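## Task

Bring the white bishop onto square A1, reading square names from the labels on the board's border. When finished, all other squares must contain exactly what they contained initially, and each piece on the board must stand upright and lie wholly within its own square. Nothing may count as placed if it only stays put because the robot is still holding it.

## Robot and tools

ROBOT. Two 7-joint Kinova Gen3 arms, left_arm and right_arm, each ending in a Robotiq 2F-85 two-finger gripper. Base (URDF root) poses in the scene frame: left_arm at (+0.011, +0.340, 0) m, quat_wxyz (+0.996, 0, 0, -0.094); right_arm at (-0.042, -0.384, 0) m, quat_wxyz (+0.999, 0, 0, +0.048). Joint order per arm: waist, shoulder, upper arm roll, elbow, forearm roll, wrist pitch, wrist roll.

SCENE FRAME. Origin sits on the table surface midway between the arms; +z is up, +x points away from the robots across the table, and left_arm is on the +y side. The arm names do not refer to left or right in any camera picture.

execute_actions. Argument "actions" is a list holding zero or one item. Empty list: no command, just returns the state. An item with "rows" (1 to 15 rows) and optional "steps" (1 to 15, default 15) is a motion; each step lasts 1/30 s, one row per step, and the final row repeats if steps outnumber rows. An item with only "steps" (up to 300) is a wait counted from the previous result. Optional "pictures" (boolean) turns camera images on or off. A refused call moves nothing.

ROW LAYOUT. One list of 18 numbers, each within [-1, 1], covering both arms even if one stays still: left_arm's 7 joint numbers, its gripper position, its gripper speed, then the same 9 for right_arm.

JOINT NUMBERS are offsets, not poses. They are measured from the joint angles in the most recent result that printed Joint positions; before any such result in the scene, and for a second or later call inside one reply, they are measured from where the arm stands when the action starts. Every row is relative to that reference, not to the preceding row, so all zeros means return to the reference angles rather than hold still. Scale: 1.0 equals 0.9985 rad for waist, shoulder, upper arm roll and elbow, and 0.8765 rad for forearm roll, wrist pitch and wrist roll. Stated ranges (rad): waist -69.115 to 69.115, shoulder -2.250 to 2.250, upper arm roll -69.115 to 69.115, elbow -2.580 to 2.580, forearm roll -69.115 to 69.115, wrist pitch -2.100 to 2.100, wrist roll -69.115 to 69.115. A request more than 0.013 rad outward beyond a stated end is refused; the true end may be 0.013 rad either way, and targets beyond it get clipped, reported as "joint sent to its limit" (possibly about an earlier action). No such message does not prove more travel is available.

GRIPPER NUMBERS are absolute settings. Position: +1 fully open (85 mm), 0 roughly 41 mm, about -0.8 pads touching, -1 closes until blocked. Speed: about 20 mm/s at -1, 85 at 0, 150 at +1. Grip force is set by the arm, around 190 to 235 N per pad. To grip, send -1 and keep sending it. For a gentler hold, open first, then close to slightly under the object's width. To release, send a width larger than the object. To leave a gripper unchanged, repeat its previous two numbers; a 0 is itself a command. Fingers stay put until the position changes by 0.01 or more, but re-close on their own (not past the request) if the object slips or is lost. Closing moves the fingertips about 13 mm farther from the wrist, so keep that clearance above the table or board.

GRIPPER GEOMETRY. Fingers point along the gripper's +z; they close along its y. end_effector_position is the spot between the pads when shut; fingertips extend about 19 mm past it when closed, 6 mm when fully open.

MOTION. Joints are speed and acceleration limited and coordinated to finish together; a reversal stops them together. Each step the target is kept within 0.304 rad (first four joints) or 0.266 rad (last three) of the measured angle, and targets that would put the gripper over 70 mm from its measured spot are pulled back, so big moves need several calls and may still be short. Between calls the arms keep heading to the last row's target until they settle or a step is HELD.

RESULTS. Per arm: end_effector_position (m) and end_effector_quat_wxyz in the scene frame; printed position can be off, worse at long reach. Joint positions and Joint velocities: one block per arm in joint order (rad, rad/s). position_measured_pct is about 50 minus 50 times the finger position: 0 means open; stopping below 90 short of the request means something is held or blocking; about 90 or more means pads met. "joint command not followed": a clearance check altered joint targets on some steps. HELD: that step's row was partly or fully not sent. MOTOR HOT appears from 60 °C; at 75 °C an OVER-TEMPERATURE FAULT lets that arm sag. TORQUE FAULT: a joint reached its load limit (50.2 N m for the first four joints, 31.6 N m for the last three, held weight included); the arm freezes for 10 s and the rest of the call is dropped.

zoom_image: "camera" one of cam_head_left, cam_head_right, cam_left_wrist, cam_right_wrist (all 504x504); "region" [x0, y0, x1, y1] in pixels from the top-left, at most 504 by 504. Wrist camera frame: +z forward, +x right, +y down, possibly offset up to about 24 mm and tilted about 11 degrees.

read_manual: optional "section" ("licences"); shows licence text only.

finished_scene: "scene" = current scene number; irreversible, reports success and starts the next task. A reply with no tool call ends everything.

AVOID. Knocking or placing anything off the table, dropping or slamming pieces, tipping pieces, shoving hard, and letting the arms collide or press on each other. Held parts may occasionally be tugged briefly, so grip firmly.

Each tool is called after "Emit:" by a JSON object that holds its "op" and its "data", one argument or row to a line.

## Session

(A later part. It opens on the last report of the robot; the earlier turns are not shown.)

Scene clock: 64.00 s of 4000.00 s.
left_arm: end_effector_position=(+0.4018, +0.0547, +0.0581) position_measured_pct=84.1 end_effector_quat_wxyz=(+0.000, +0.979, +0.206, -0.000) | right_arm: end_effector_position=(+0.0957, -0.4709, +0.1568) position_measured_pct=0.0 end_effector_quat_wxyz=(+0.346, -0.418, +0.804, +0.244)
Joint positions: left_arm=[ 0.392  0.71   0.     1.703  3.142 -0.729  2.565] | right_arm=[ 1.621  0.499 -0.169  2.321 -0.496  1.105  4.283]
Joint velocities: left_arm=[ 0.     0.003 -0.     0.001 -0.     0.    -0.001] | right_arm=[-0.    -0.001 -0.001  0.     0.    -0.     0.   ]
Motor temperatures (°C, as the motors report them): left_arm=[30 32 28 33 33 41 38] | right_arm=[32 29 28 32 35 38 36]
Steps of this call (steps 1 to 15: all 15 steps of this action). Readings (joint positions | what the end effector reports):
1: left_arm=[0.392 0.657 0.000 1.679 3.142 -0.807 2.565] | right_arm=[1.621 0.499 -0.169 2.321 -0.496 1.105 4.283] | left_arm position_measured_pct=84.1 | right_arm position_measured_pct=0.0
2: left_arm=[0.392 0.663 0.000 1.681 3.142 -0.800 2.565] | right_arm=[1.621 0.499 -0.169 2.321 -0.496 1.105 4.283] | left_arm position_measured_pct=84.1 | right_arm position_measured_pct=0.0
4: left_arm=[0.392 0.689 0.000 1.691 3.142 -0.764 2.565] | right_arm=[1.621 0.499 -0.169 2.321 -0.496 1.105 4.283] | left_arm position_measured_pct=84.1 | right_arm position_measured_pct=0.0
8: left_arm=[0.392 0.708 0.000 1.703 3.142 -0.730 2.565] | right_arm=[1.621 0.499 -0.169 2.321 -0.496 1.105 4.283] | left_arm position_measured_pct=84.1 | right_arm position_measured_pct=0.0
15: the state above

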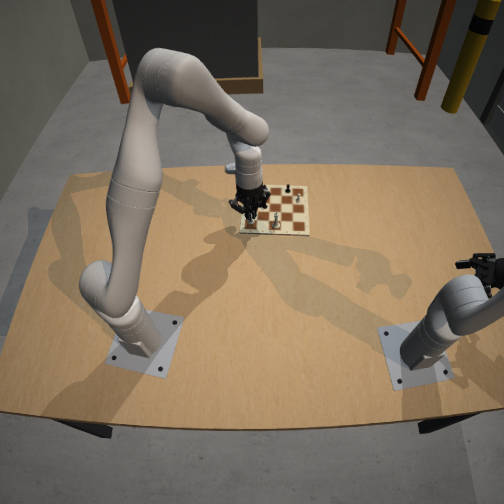

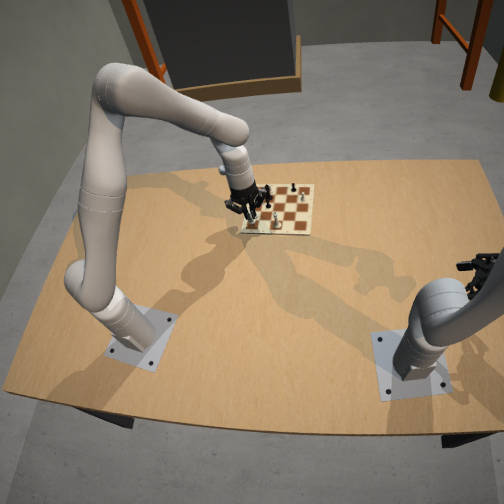

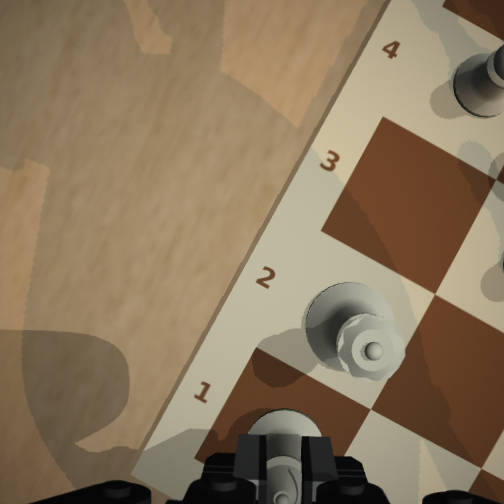

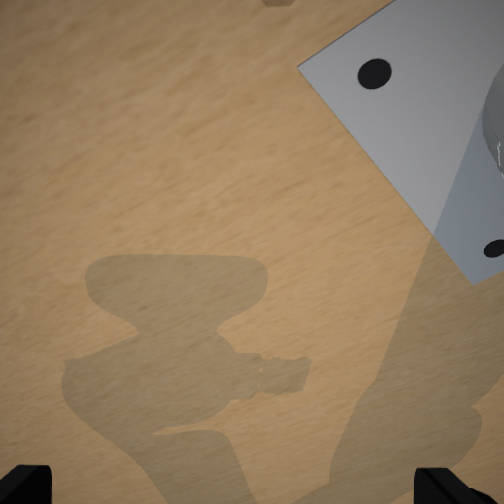

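Centered.

Emit:
{"op": "execute_actions", "data": {
  "actions": [
    {"rows":[[0,0.005,0,0.002,0,0.008,0,-1,-0.5,0,0,0,0,0,0,0,1,0],[0,0.009,0,0.003,0,0.014,0,-1,-0.5,0,0,0,0,0,0,0,1,0],[0,0.013,0,0.004,0,0.019,0,-1,-0.5,0,0,0,0,0,0,0,1,0],[0,0.016,0,0.005,0,0.024,0,-1,-0.5,0,0,0,0,0,0,0,1,0],[0,0.019,0,0.006,0,0.028,0,-1,-0.5,0,0,0,0,0,0,0,1,0],[0,0.021,0,0.007,0,0.032,0,-1,-0.5,0,0,0,0,0,0,0,1,0]]}
  ],
  "pictures": false
}}

Emit:
{"op": "execute_actions", "data": {
  "actions": [
    {"rows":[[0,0,0,0,0,0,0,-0.3,-0.3,0,0,0,0,0,0,0,1,0]]}
  ],
  "pictures": false
}}

Emit:
{"op": "execute_actions", "data": {
  "actions": [
    {"rows":[[0,-0.076,0,-0.032,0,-0.123,0,-0.3,-0.3,0,0,0,0,0,0,0,1,0]]}
  ]
}}

Scene clock: 76.73 s of 4000.00 s.
left_arm: end_effector_position=(+0.4019, +0.0546, +0.0466) position_measured_pct=84.1 end_effector_quat_wxyz=(+0.000, +0.979, +0.206, -0.000) | right_arm: end_effector_position=(+0.0957, -0.4709, +0.1568) position_measured_pct=0.0 end_effector_quat_wxyz=(+0.346, -0.418, +0.804, +0.244)
Joint positions: left_arm=[ 0.392  0.731  0.     1.71   3.142 -0.701  2.565] | right_arm=[ 1.621  0.499 -0.169  2.321 -0.496  1.105  4.283]
Joint velocities: left_arm=[ 0.     0.002 -0.    -0.001 -0.    -0.001  0.   ] | right_arm=[ 0.    -0.002 -0.001  0.     0.    -0.     0.   ]
Motor temperatures (°C, as the motors report them): left_arm=[30 32 28 33 33 41 38] | right_arm=[32 29 28 32 35 38 36]
Steps of this call (steps 1 to 15: the robot went on to your last target; steps 16 to 90: nothing new was sent; then 9.23 s passed at rest; steps 91 to 105: all 15 steps of this action). Readings (joint positions | what the end effector reports):
91: left_arm=[0.392 0.711 0.000 1.703 3.142 -0.728 2.565] | right_arm=[1.621 0.499 -0.169 2.321 -0.496 1.105 4.283] | left_arm position_measured_pct=84.1 | right_arm position_measured_pct=0.0
92: left_arm=[0.392 0.714 0.000 1.704 3.142 -0.725 2.565] | right_arm=[1.621 0.499 -0.169 2.321 -0.496 1.105 4.283] | left_arm position_measured_pct=84.1 | right_arm position_measured_pct=0.0
94: left_arm=[0.392 0.720 0.000 1.706 3.142 -0.716 2.565] | right_arm=[1.621 0.499 -0.169 2.321 -0.496 1.105 4.283] | left_arm position_measured_pct=84.1 | right_arm position_measured_pct=0.0
98: left_arm=[0.392 0.729 0.000 1.710 3.142 -0.702 2.565] | right_arm=[1.621 0.499 -0.169 2.321 -0.496 1.105 4.283] | left_arm position_measured_pct=84.1 | right_arm position_measured_pct=0.0
105: the state above

Scene clock: 77.23 s of 4000.00 s.
left_arm: end_effector_position=(+0.4019, +0.0546, +0.0466) position_measured_pct=65.1 end_effector_quat_wxyz=(+0.000, +0.979, +0.206, -0.000) | right_arm: end_effector_position=(+0.0957, -0.4709, +0.1568) position_measured_pct=0.0 end_effector_quat_wxyz=(+0.346, -0.418, +0.804, +0.244)
Joint positions: left_arm=[ 0.392  0.731  0.     1.71   3.142 -0.701  2.565] | right_arm=[ 1.621  0.499 -0.169  2.321 -0.496  1.105  4.283]
Joint velocities: left_arm=[-0.    -0.001 -0.    -0.    -0.     0.001 -0.001] | right_arm=[-0. -0.  0.  0.  0. -0. -0.]
Motor temperatures (°C, as the motors report them): left_arm=[30 32 28 33 33 41 38] | right_arm=[32 29 28 32 35 38 36]
Steps of this call (steps 1 to 15: all 15 steps of this action). Readings (joint positions | what the end effector reports):
1: left_arm=[0.392 0.731 0.000 1.710 3.142 -0.701 2.565] | right_arm=[1.621 0.499 -0.169 2.321 -0.496 1.105 4.283] | left_arm position_measured_pct=84.1 | right_arm position_measured_pct=0.0
2: left_arm=[0.392 0.731 0.000 1.710 3.142 -0.701 2.565] | right_arm=[1.621 0.499 -0.169 2.321 -0.496 1.105 4.283] | left_arm position_measured_pct=84.1 | right_arm position_measured_pct=0.0
4: left_arm=[0.392 0.731 0.000 1.710 3.142 -0.701 2.565] | right_arm=[1.621 0.499 -0.169 2.321 -0.496 1.105 4.283] | left_arm position_measured_pct=80.2 | right_arm position_measured_pct=0.0
8: left_arm=[0.392 0.731 0.000 1.710 3.142 -0.701 2.565] | right_arm=[1.621 0.499 -0.169 2.321 -0.496 1.105 4.283] | left_arm position_measured_pct=71.8 | right_arm position_measured_pct=0.0
15: the state above

Scene clock: 77.73 s of 4000.00 s.
left_arm: end_effector_position=(+0.4019, +0.0546, +0.0900) position_measured_pct=65.1 end_effector_quat_wxyz=(+0.000, +0.979, +0.206, -0.000) | right_arm: end_effector_position=(+0.0957, -0.4709, +0.1568) position_measured_pct=0.0 end_effector_quat_wxyz=(+0.346, -0.418, +0.804, +0.244)
Joint positions: left_arm=[ 0.392  0.655  0.     1.678  3.142 -0.809  2.565] | right_arm=[ 1.621  0.499 -0.169  2.321 -0.496  1.105  4.283]
Joint velocities: left_arm=[-0.    -0.005  0.     0.    -0.     0.001  0.001] | right_arm=[-0.  0.  0.  0. -0. -0. -0.]
Motor temperatures (°C, as the motors report them): left_arm=[30 32 28 33 33 41 38] | right_arm=[32 29 28 32 35 38 36]
Steps of this call (steps 1 to 15: all 15 steps of this action). Readings (joint positions | what the end effector reports):
1: left_arm=[0.392 0.729 0.000 1.710 3.142 -0.702 2.565] | right_arm=[1.621 0.499 -0.169 2.321 -0.496 1.105 4.283] | left_arm position_measured_pct=65.1 | right_arm position_measured_pct=0.0
2: left_arm=[0.392 0.723 0.000 1.708 3.142 -0.709 2.565] | right_arm=[1.621 0.499 -0.169 2.321 -0.496 1.105 4.283] | left_arm position_measured_pct=65.1 | right_arm position_measured_pct=0.0
4: left_arm=[0.392 0.695 0.000 1.697 3.142 -0.747 2.565] | right_arm=[1.621 0.499 -0.169 2.321 -0.496 1.105 4.283] | left_arm position_measured_pct=65.1 | right_arm position_measured_pct=0.0
8: left_arm=[0.392 0.658 0.000 1.678 3.142 -0.807 2.565] | right_arm=[1.621 0.499 -0.169 2.321 -0.496 1.105 4.283] | left_arm position_measured_pct=65.1 | right_arm position_measured_pct=0.0
15: the state above

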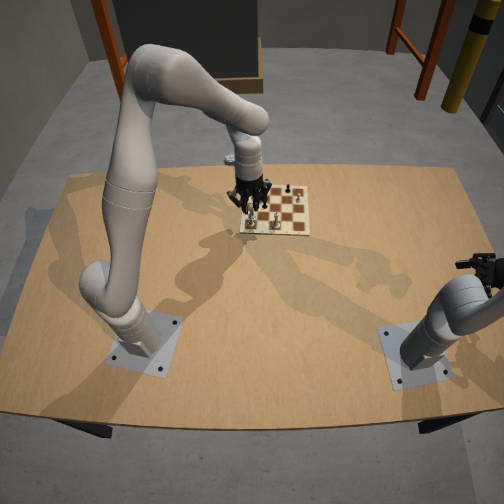

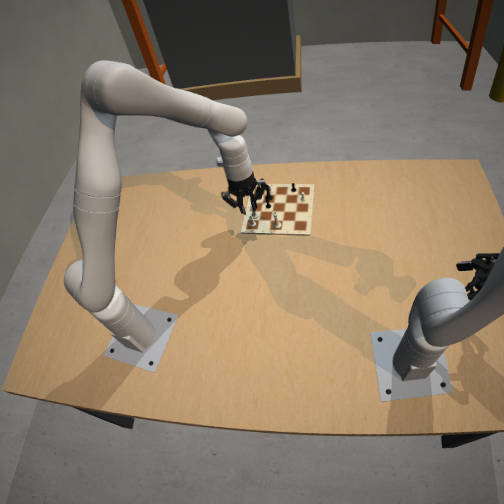

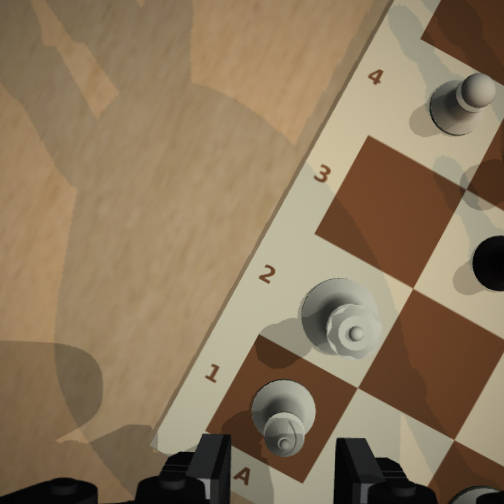

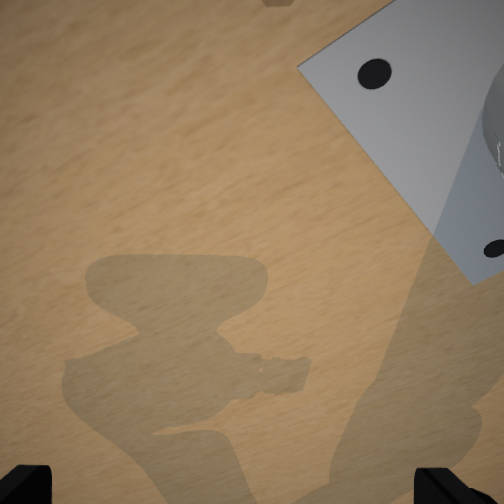

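Emit:
{"op": "finished_scene", "data": {
  "scene": 2
}}

The scene is finished: the task was done.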